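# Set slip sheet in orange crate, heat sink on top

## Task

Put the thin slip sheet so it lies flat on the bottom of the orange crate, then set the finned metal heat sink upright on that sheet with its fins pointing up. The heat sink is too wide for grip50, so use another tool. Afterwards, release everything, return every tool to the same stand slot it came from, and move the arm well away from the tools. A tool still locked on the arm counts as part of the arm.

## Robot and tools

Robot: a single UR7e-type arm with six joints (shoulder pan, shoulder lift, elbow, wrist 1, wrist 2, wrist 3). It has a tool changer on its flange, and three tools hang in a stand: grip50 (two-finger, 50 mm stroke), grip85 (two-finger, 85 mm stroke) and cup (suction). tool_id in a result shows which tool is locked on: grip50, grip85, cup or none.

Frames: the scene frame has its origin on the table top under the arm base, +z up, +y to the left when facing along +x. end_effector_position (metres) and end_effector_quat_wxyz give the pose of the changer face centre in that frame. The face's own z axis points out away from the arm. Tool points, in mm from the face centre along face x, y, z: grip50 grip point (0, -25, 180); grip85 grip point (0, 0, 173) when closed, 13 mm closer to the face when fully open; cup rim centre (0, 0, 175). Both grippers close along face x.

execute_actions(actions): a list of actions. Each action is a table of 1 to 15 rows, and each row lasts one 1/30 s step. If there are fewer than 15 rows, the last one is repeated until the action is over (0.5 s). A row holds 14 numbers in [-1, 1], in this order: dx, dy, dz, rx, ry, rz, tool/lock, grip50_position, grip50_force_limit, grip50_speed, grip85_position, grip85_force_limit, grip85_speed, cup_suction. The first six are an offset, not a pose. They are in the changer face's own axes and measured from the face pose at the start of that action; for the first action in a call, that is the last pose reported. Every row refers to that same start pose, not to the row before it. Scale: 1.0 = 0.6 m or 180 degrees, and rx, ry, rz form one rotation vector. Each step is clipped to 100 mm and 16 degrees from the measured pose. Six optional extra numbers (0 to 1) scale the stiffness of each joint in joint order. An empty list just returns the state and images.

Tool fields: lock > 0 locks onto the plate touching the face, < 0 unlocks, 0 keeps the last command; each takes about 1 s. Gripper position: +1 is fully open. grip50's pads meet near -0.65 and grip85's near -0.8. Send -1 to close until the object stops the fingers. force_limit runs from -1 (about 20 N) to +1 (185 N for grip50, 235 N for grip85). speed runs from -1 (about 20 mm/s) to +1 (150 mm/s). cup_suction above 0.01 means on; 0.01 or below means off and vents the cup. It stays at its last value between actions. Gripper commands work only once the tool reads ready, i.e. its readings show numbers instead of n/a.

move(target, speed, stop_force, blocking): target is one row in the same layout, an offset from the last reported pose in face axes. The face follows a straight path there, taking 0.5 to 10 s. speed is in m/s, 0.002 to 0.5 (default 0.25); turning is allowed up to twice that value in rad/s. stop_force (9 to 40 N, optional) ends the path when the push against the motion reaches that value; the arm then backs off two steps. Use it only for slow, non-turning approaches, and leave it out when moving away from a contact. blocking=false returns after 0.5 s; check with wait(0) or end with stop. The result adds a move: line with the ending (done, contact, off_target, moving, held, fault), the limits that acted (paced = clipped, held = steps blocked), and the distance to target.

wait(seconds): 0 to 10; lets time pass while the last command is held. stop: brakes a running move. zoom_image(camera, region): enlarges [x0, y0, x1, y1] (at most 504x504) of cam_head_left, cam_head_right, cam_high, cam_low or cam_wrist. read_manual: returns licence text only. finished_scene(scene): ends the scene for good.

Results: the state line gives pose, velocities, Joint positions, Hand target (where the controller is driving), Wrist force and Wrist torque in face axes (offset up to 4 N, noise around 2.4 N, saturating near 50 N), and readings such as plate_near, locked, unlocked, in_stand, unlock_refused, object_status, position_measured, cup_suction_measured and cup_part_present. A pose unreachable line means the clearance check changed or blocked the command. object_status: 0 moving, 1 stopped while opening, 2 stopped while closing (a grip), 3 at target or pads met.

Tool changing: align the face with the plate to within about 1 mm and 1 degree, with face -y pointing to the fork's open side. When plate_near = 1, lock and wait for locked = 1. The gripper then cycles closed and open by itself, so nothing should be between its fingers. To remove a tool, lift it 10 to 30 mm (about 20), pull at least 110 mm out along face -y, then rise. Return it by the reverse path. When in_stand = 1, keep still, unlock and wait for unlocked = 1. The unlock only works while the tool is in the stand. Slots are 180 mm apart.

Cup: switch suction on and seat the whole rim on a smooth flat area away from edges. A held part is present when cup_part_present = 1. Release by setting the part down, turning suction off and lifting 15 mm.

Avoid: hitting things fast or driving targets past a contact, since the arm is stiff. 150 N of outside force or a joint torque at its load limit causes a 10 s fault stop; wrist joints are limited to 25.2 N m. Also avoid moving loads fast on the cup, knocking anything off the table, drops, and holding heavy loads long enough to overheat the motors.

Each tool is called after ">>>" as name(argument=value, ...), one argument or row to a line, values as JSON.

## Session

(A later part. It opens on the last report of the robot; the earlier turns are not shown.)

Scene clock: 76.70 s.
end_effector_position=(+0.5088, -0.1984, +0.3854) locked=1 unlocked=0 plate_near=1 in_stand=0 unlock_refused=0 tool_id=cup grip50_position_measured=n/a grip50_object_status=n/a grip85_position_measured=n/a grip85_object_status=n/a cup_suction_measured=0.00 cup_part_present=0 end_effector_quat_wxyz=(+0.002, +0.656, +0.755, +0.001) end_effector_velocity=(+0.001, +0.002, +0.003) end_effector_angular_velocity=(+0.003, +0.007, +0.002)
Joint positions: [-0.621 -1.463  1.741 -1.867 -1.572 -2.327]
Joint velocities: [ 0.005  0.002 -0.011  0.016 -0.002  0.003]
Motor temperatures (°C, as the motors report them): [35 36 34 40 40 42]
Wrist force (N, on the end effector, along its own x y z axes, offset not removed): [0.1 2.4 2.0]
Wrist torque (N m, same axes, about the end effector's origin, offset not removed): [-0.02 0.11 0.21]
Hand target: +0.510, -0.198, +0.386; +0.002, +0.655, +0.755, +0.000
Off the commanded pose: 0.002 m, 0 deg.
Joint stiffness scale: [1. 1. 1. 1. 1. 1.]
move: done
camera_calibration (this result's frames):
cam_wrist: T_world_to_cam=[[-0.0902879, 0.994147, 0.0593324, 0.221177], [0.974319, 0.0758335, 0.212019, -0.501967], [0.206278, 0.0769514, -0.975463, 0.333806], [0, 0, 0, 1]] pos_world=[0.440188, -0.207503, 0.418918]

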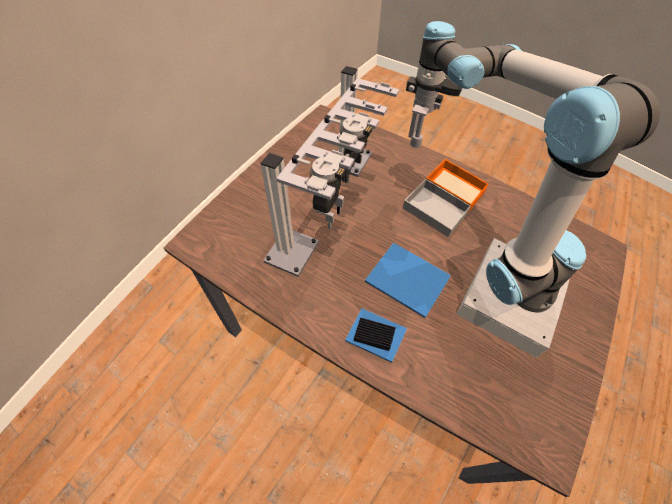

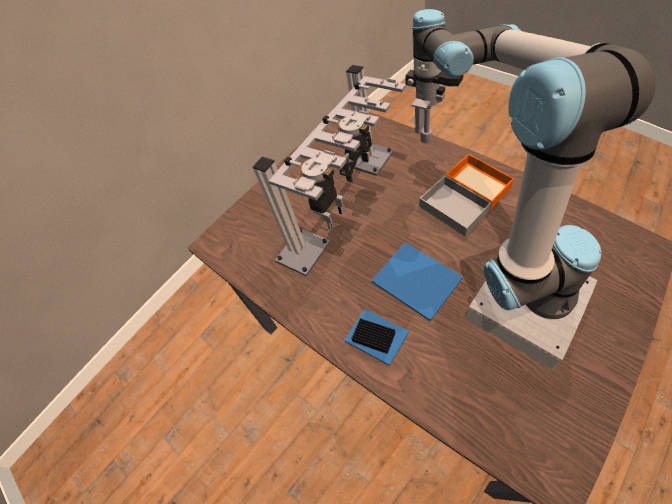

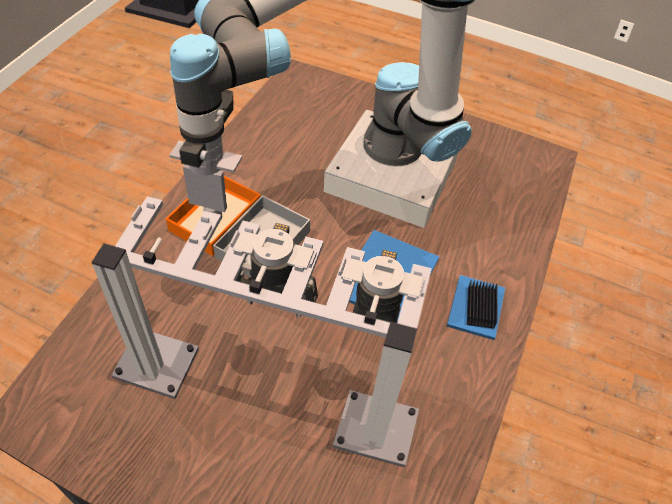

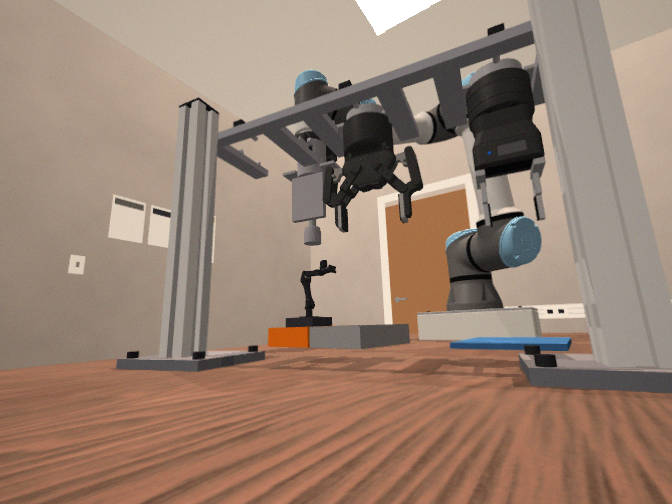

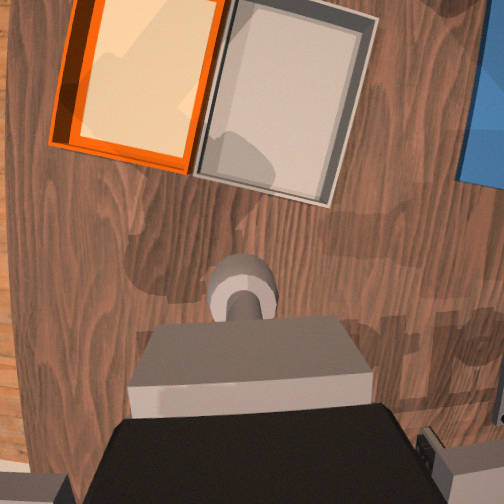

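>>> move(
  target=[-0.002,0.2375,0.008,0.001,0,0,0,1,0,0,1,0,0,0],
  speed=0.12,
)

>>> move(
  target=[0,0,0.042,0,0,0,0,1,0,0,1,0,0,0],
  speed=0.02,
)

Scene clock: 81.13 s.
end_effector_position=(+0.6487, -0.1806, +0.3814) locked=1 unlocked=0 plate_near=1 in_stand=0 unlock_refused=0 tool_id=cup grip50_position_measured=n/a grip50_object_status=n/a grip85_position_measured=n/a grip85_object_status=n/a cup_suction_measured=0.00 cup_part_present=0 end_effector_quat_wxyz=(+0.001, +0.656, +0.754, -0.000) end_effector_velocity=(+0.001, -0.000, +0.002) end_effector_angular_velocity=(-0.000, +0.002, -0.002)
Joint positions: [-0.472 -1.16   1.359 -1.785 -1.576 -2.177]
Joint velocities: [ 0.001  0.003 -0.008  0.007 -0.001  0.003]
Motor temperatures (°C, as the motors report them): [35 36 34 40 40 42]
Wrist force (N, on the end effector, along its own x y z axes, offset not removed): [-0.1 4.0 2.6]
Wrist torque (N m, same axes, about the end effector's origin, offset not removed): [0.07 0.06 0.19]
Hand target: +0.650, -0.180, +0.381; +0.001, +0.656, +0.755, -0.001
Off the commanded pose: 0.002 m, 0 deg.
Joint stiffness scale: [1. 1. 1. 1. 1. 1.]
move: done
camera_calibration (this result's frames):
cam_wrist: T_world_to_cam=[[-0.0889332, 0.994271, 0.0593041, 0.215538], [0.975, 0.074728, 0.20926, -0.63836], [0.20363, 0.0764317, -0.97606, 0.30152], [0, 0, 0, 1]] pos_world=[0.580171, -0.189646, 0.415103]

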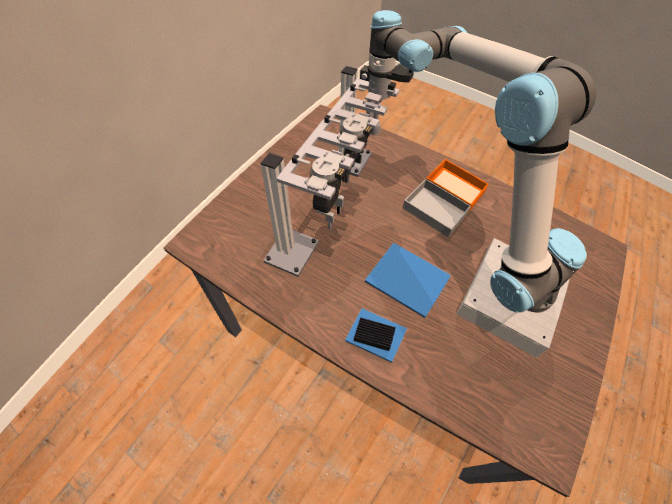

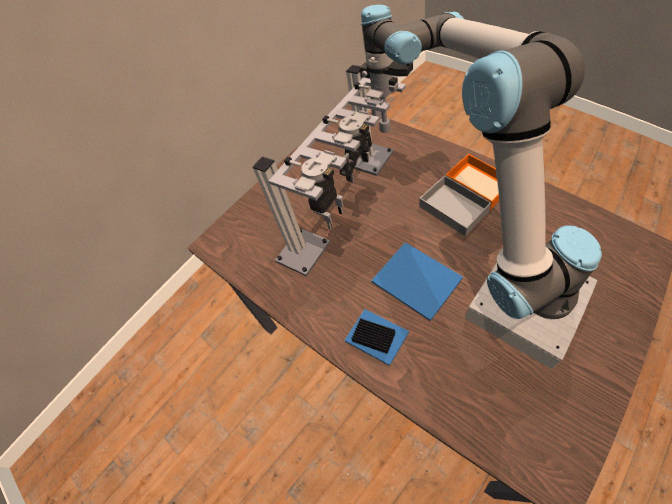

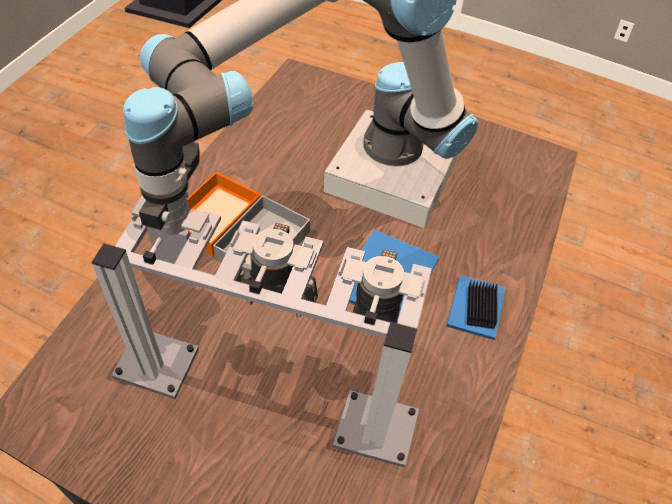

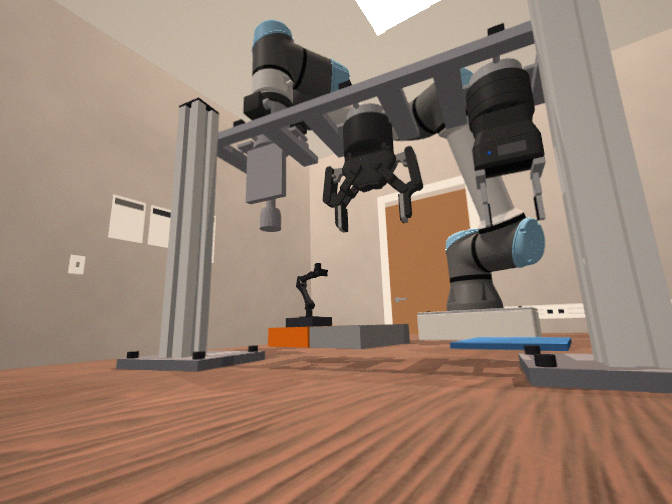

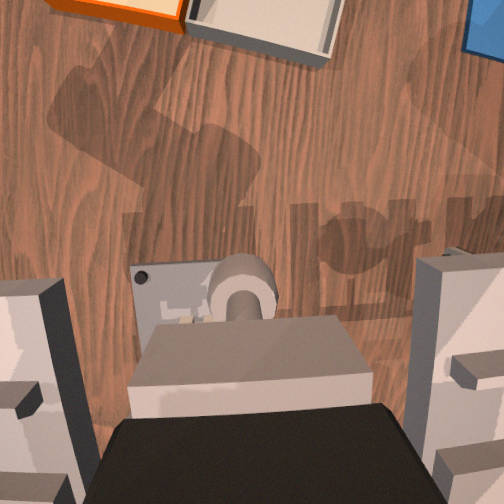

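Scene clock: 82.73 s.
end_effector_position=(+0.6495, -0.1809, +0.3604) locked=1 unlocked=0 plate_near=1 in_stand=1 unlock_refused=0 tool_id=cup grip50_position_measured=n/a grip50_object_status=n/a grip85_position_measured=n/a grip85_object_status=n/a cup_suction_measured=0.00 cup_part_present=0 end_effector_quat_wxyz=(+0.004, +0.656, +0.754, +0.001) end_effector_velocity=(+0.001, +0.001, +0.000) end_effector_angular_velocity=(-0.003, -0.006, +0.002)
Joint positions: [-0.472 -1.148  1.398 -1.843 -1.576 -2.177]
Joint velocities: [ 0.002  0.     0.001 -0.008 -0.    -0.   ]
Motor temperatures (°C, as the motors report them): [35 36 34 40 40 42]
Wrist force (N, on the end effector, along its own x y z axes, offset not removed): [0.0 3.3 -1.8]
Wrist torque (N m, same axes, about the end effector's origin, offset not removed): [0.14 0.33 0.11]
Hand target: +0.649, -0.181, +0.356; +0.001, +0.656, +0.754, -0.000
Off the commanded pose: 0.004 m, 0 deg.
Joint stiffness scale: [1. 1. 1. 1. 1. 1.]
move: off_target
camera_calibration (this result's frames):
cam_wrist: T_world_to_cam=[[-0.0892847, 0.994438, 0.055875, 0.218588], [0.97376, 0.0753627, 0.214737, -0.635809], [0.209331, 0.0735815, -0.975072, 0.27629], [0, 0, 0, 1]] pos_world=[0.580806, -0.189786, 0.393721]

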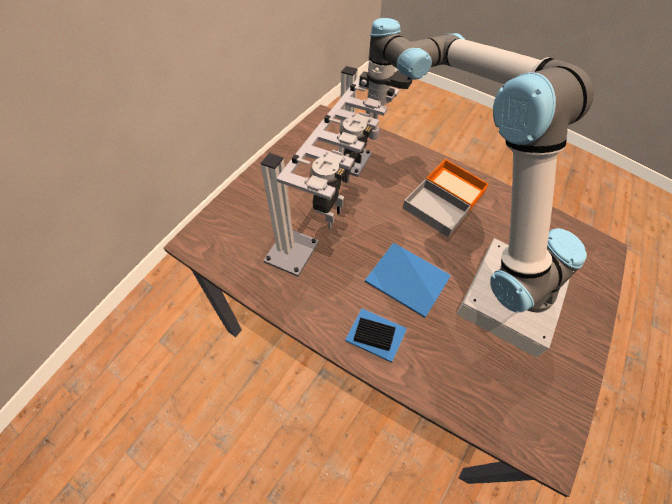

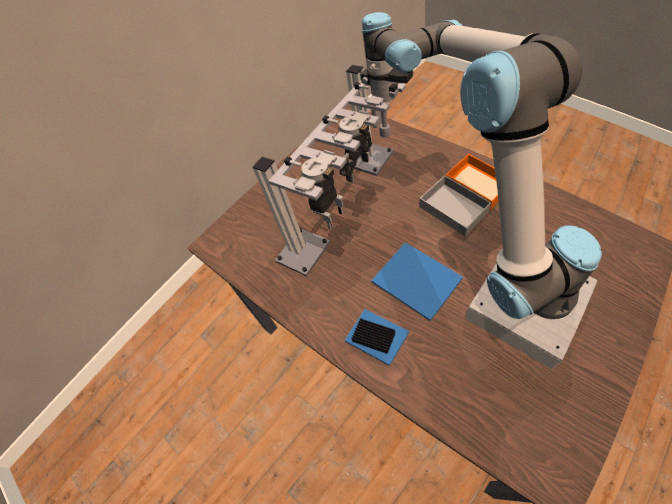

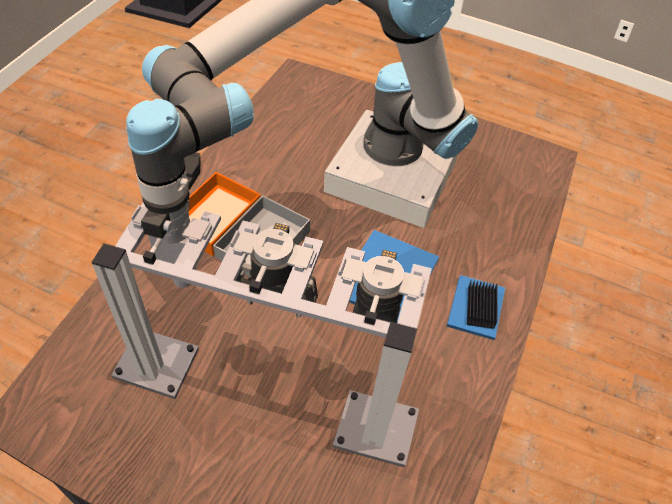

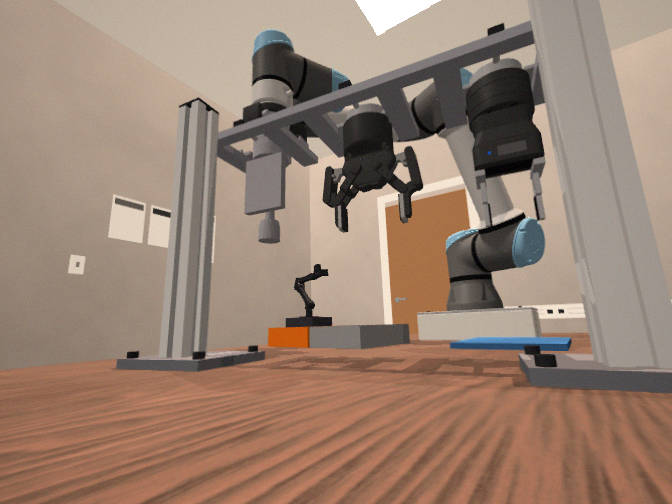

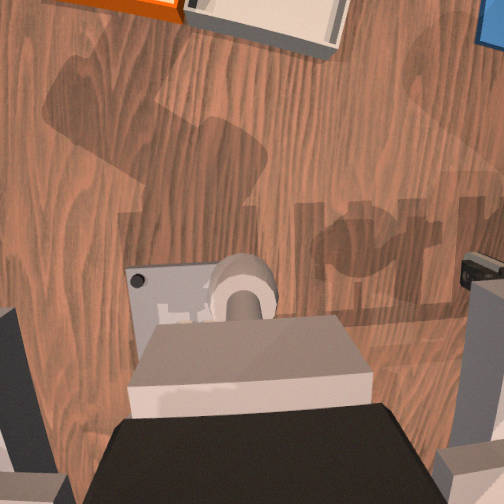

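>>> execute_actions(
  actions=[
    [[0,0,0,0,0,0,-1,1,0,0,1,0,0,0]],
    [[0,0,0,0,0,0,-1,1,0,0,1,0,0,0]],
    [[0,0,0,0,0,0,-1,1,0,0,1,0,0,0]],
  ],
)

>>> move(
  target=[0,0,-0.05,0.002,0.002,0,0,1,0,0,1,0,0,0],
  speed=0.06,
)

Scene clock: 88.40 s.
end_effector_position=(+0.6495, -0.1809, +0.3601) locked=0 unlocked=1 plate_near=1 in_stand=1 unlock_refused=0 tool_id=none grip50_position_measured=n/a grip50_object_status=n/a grip85_position_measured=n/a grip85_object_status=n/a cup_suction_measured=n/a cup_part_present=n/a end_effector_quat_wxyz=(+0.004, +0.656, +0.754, +0.001) end_effector_velocity=(-0.000, -0.001, +0.000) end_effector_angular_velocity=(+0.000, -0.001, -0.002)
Joint positions: [-0.472 -1.148  1.399 -1.843 -1.576 -2.177]
Joint velocities: [-0.001 -0.    -0.    -0.001  0.001  0.   ]
Motor temperatures (°C, as the motors report them): [35 36 34 40 40 42]
Wrist force (N, on the end effector, along its own x y z axes, offset not removed): [-0.3 3.0 2.1]
Wrist torque (N m, same axes, about the end effector's origin, offset not removed): [0.04 0.09 0.28]
Hand target: +0.650, -0.181, +0.360; +0.004, +0.656, +0.754, +0.001
Off the commanded pose: 0.000 m, 0 deg.
Joint stiffness scale: [1. 1. 1. 1. 1. 1.]
camera_calibration (this result's frames):
cam_wrist: T_world_to_cam=[[-0.0892791, 0.994432, 0.0559912, 0.218557], [0.973785, 0.0753406, 0.214632, -0.635745], [0.209218, 0.0736855, -0.975089, 0.276111], [0, 0, 0, 1]] pos_world=[0.580824, -0.189788, 0.393447]

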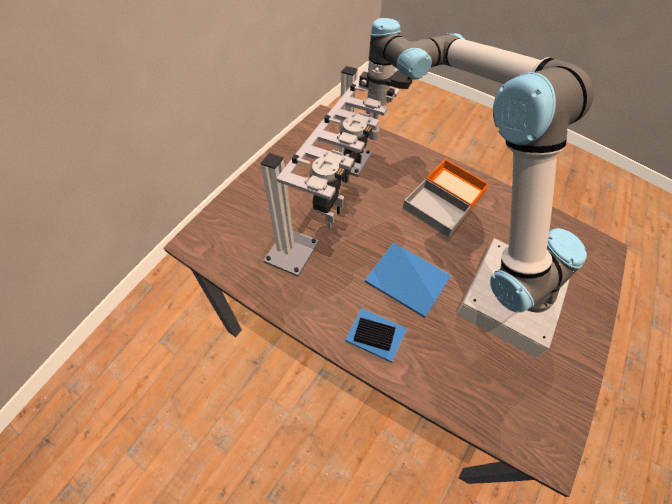

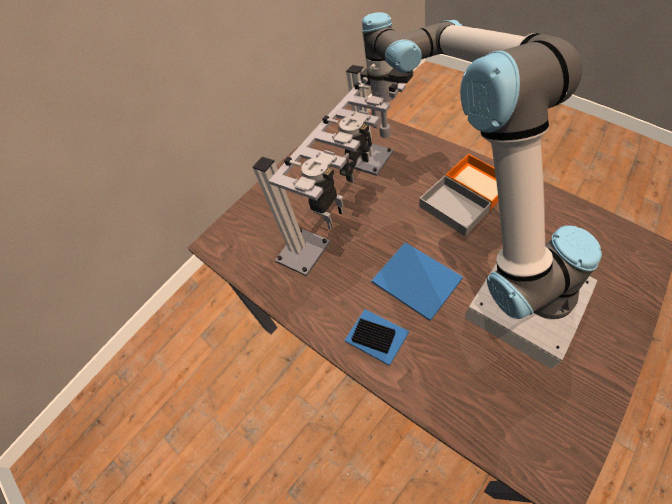

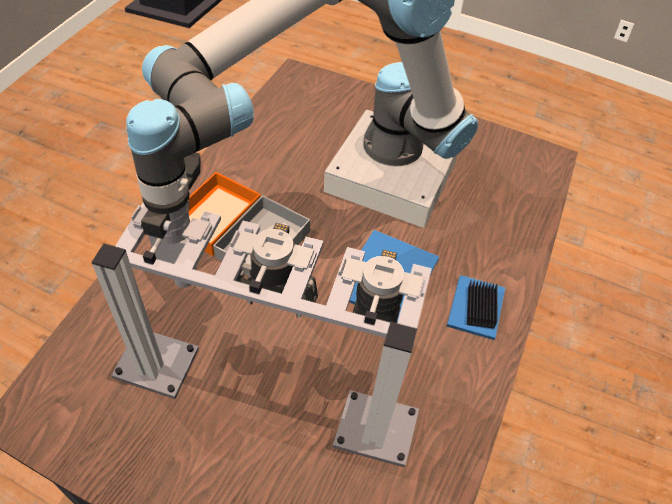

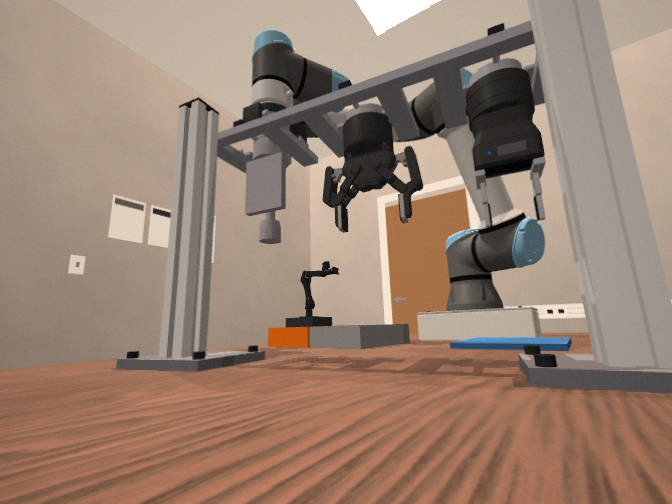

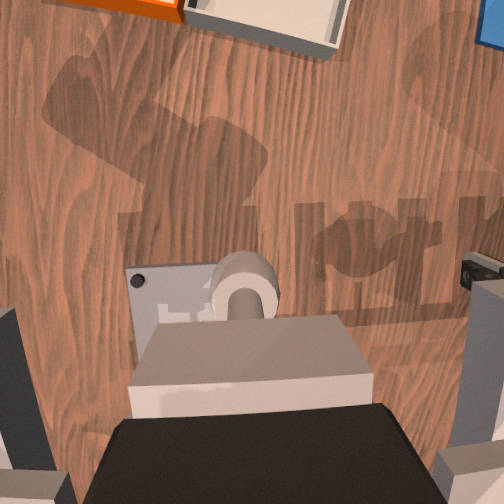

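Scene clock: 89.33 s.
end_effector_position=(+0.6489, -0.1805, +0.3877) locked=0 unlocked=1 plate_near=0 in_stand=0 unlock_refused=0 tool_id=none grip50_position_measured=n/a grip50_object_status=n/a grip85_position_measured=n/a grip85_object_status=n/a cup_suction_measured=n/a cup_part_present=n/a end_effector_quat_wxyz=(-0.001, +0.656, +0.754, -0.000) end_effector_velocity=(-0.001, +0.002, +0.000) end_effector_angular_velocity=(+0.006, +0.011, +0.001)
Joint positions: [-0.472 -1.161  1.343 -1.763 -1.575 -2.177]
Joint velocities: [ 0.001 -0.    -0.004  0.016  0.    -0.   ]
Motor temperatures (°C, as the motors report them): [35 36 34 40 40 42]
Wrist force (N, on the end effector, along its own x y z axes, offset not removed): [0.7 3.2 3.3]
Wrist torque (N m, same axes, about the end effector's origin, offset not removed): [0.04 0.03 0.17]
Hand target: +0.649, -0.181, +0.390; -0.000, +0.656, +0.754, +0.000
Off the commanded pose: 0.003 m, 0 deg.
Joint stiffness scale: [1. 1. 1. 1. 1. 1.]
move: done
camera_calibration (this result's frames):
cam_wrist: T_world_to_cam=[[-0.0887478, 0.994077, 0.0627228, 0.213593], [0.975839, 0.0741515, 0.205526, -0.639072], [0.199657, 0.0794473, -0.97664, 0.310926], [0, 0, 0, 1]] pos_world=[0.580508, -0.189642, 0.421611]

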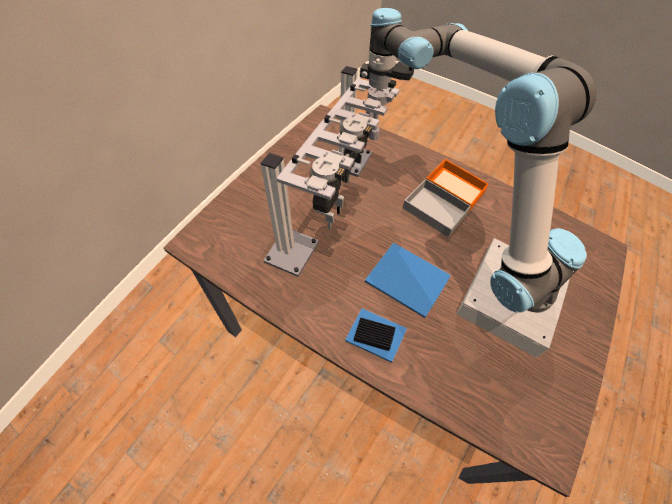

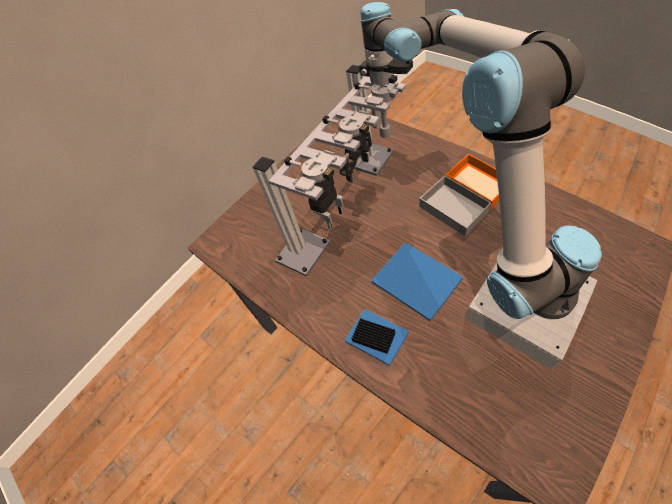

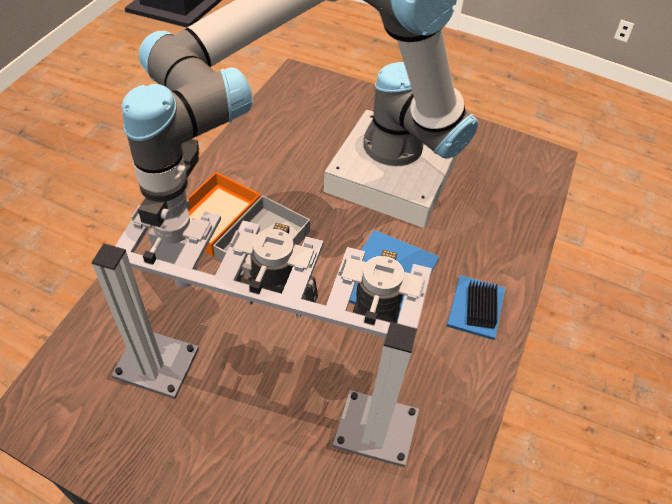

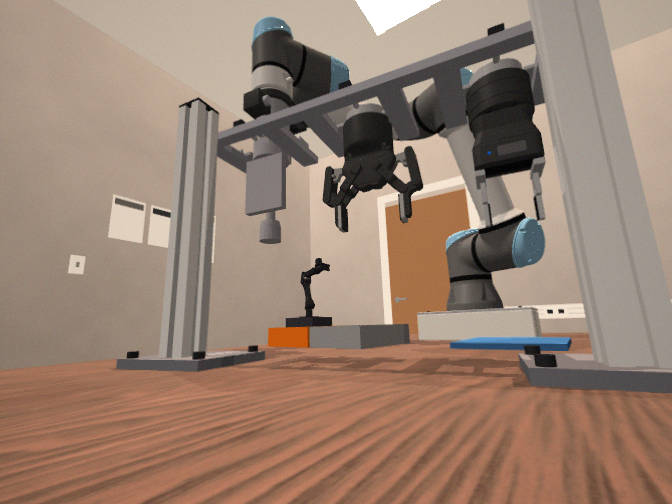

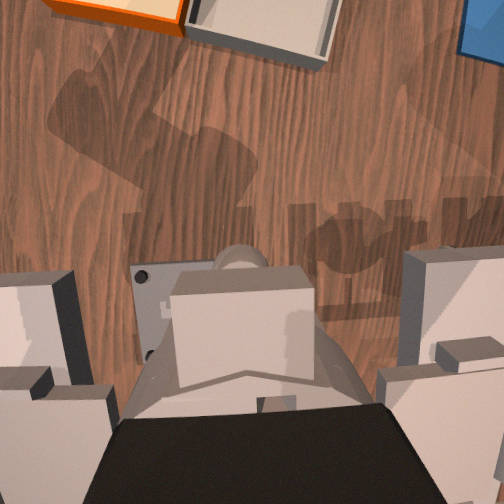

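Reference at 28 mm above: tab front edge centre (243,292).

>>> move(
  target=[0.302,0,0,0,0,0,0,1,0,0,1,0,0,0],
)

Scene clock: 91.93 s.
end_effector_position=(+0.6250, -0.0029, +0.3884) locked=0 unlocked=1 plate_near=0 in_stand=0 unlock_refused=0 tool_id=none grip50_position_measured=n/a grip50_object_status=n/a grip85_position_measured=n/a grip85_object_status=n/a cup_suction_measured=n/a cup_part_present=n/a end_effector_quat_wxyz=(-0.001, +0.656, +0.754, -0.000) end_effector_velocity=(+0.000, +0.002, -0.001) end_effector_angular_velocity=(-0.002, +0.000, -0.015)
Joint positions: [-0.219 -1.274  1.502 -1.809 -1.577 -1.923]
Joint velocities: [ 0.004  0.001  0.001 -0.002 -0.002  0.018]
Motor temperatures (°C, as the motors report them): [35 36 34 40 40 42]
Wrist force (N, on the end effector, along its own x y z axes, offset not removed): [-0.1 3.7 2.5]
Wrist torque (N m, same axes, about the end effector's origin, offset not removed): [0.10 0.13 0.27]
Hand target: +0.624, -0.001, +0.388; -0.001, +0.656, +0.754, -0.001
Off the commanded pose: 0.002 m, 0 deg.
Joint stiffness scale: [1. 1. 1. 1. 1. 1.]
move: done
camera_calibration (this result's frames):
cam_wrist: T_world_to_cam=[[-0.0888555, 0.99408, 0.062521, 0.0350406], [0.975617, 0.0742143, 0.206553, -0.629338], [0.200691, 0.07935, -0.976436, 0.301536], [0, 0, 0, 1]] pos_world=[0.556591, -0.0120541, 0.422232]

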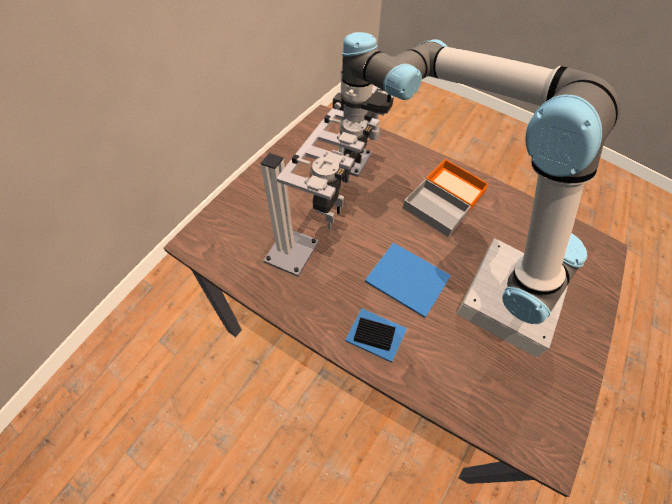

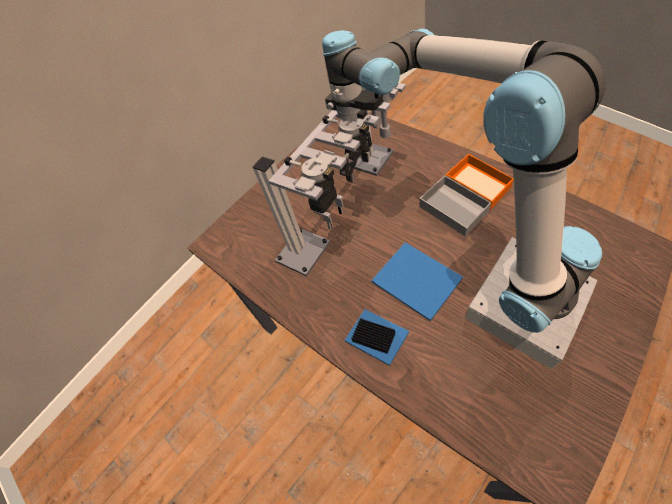

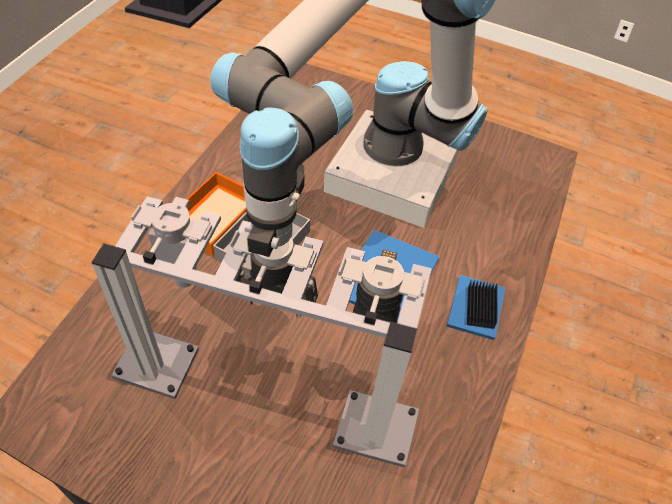

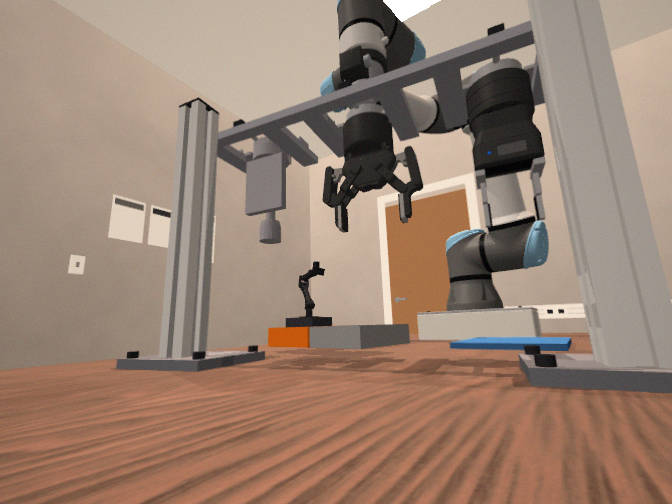

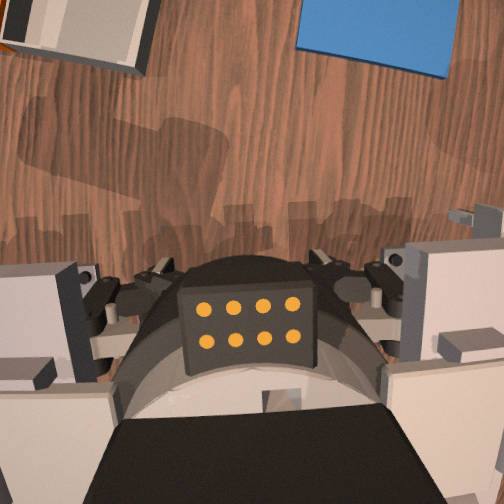

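>>> move(
  target=[0.003,-0.003,0.056,0,0,0,0,1,0,0,1,0,0,0],
  speed=0.02,
)

Scene clock: 95.47 s.
end_effector_position=(+0.6240, -0.0020, +0.3599) locked=0 unlocked=1 plate_near=1 in_stand=1 unlock_refused=0 tool_id=none grip50_position_measured=n/a grip50_object_status=n/a grip85_position_measured=n/a grip85_object_status=n/a cup_suction_measured=n/a cup_part_present=n/a end_effector_quat_wxyz=(+0.003, +0.657, +0.754, +0.002) end_effector_velocity=(+0.001, +0.000, +0.001) end_effector_angular_velocity=(-0.002, -0.007, +0.000)
Joint positions: [-0.218 -1.261  1.562 -1.89  -1.578 -1.921]
Joint velocities: [ 0.    -0.001  0.    -0.007  0.    -0.   ]
Motor temperatures (°C, as the motors report them): [35 36 34 40 40 42]
Wrist force (N, on the end effector, along its own x y z axes, offset not removed): [0.2 -0.9 -5.9]
Wrist torque (N m, same axes, about the end effector's origin, offset not removed): [0.23 0.27 0.19]
Hand target: +0.623, -0.001, +0.355; -0.001, +0.656, +0.754, -0.000
Off the commanded pose: 0.005 m, 0 deg.
Joint stiffness scale: [1. 1. 1. 1. 1. 1.]
move: off_target
camera_calibration (this result's frames):
cam_wrist: T_world_to_cam=[[-0.0882447, 0.994297, 0.0598786, 0.0363388], [0.974034, 0.0735514, 0.214122, -0.624314], [0.208497, 0.077219, -0.97497, 0.268446], [0, 0, 0, 1]] pos_world=[0.555339, -0.0109415, 0.39323]

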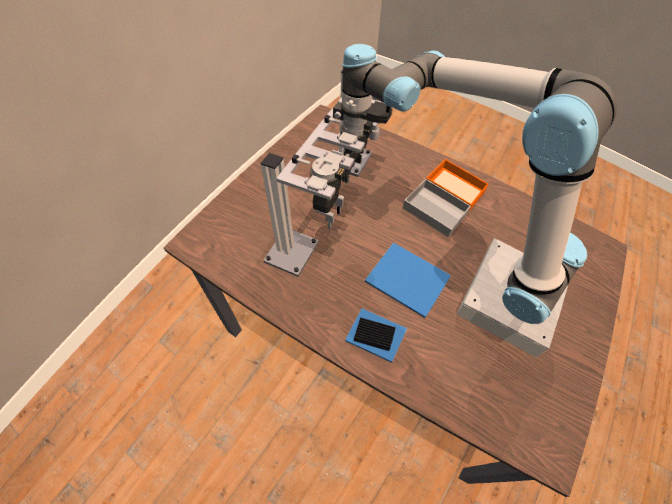

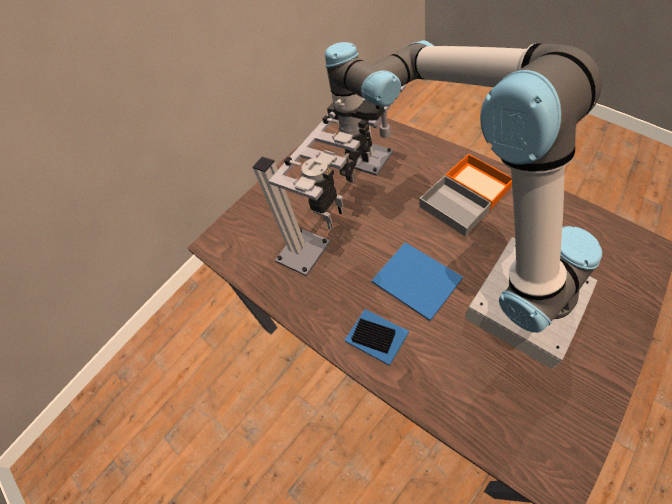

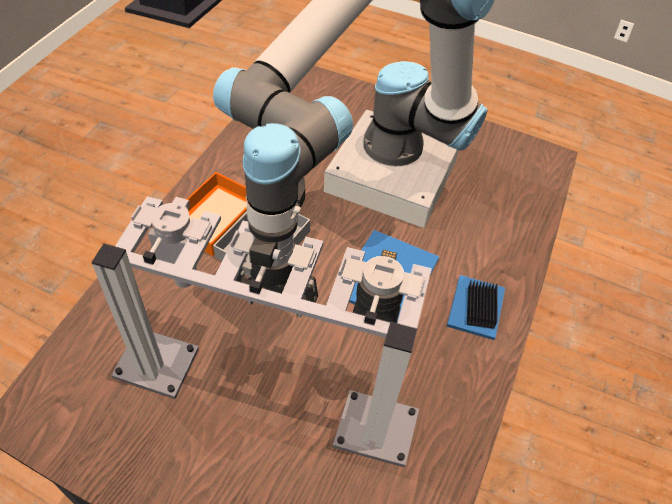

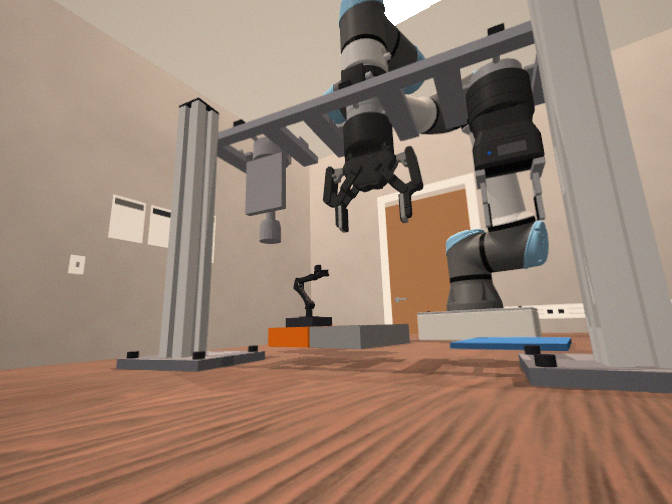

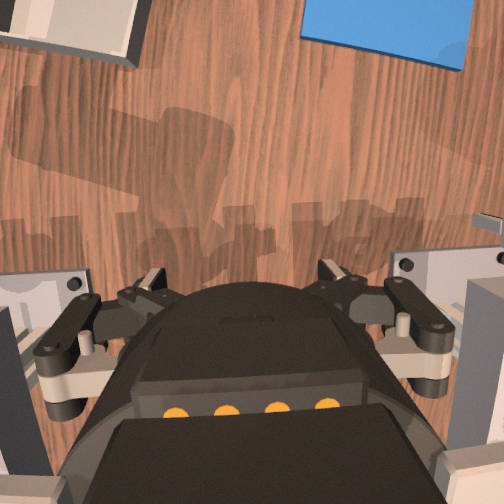

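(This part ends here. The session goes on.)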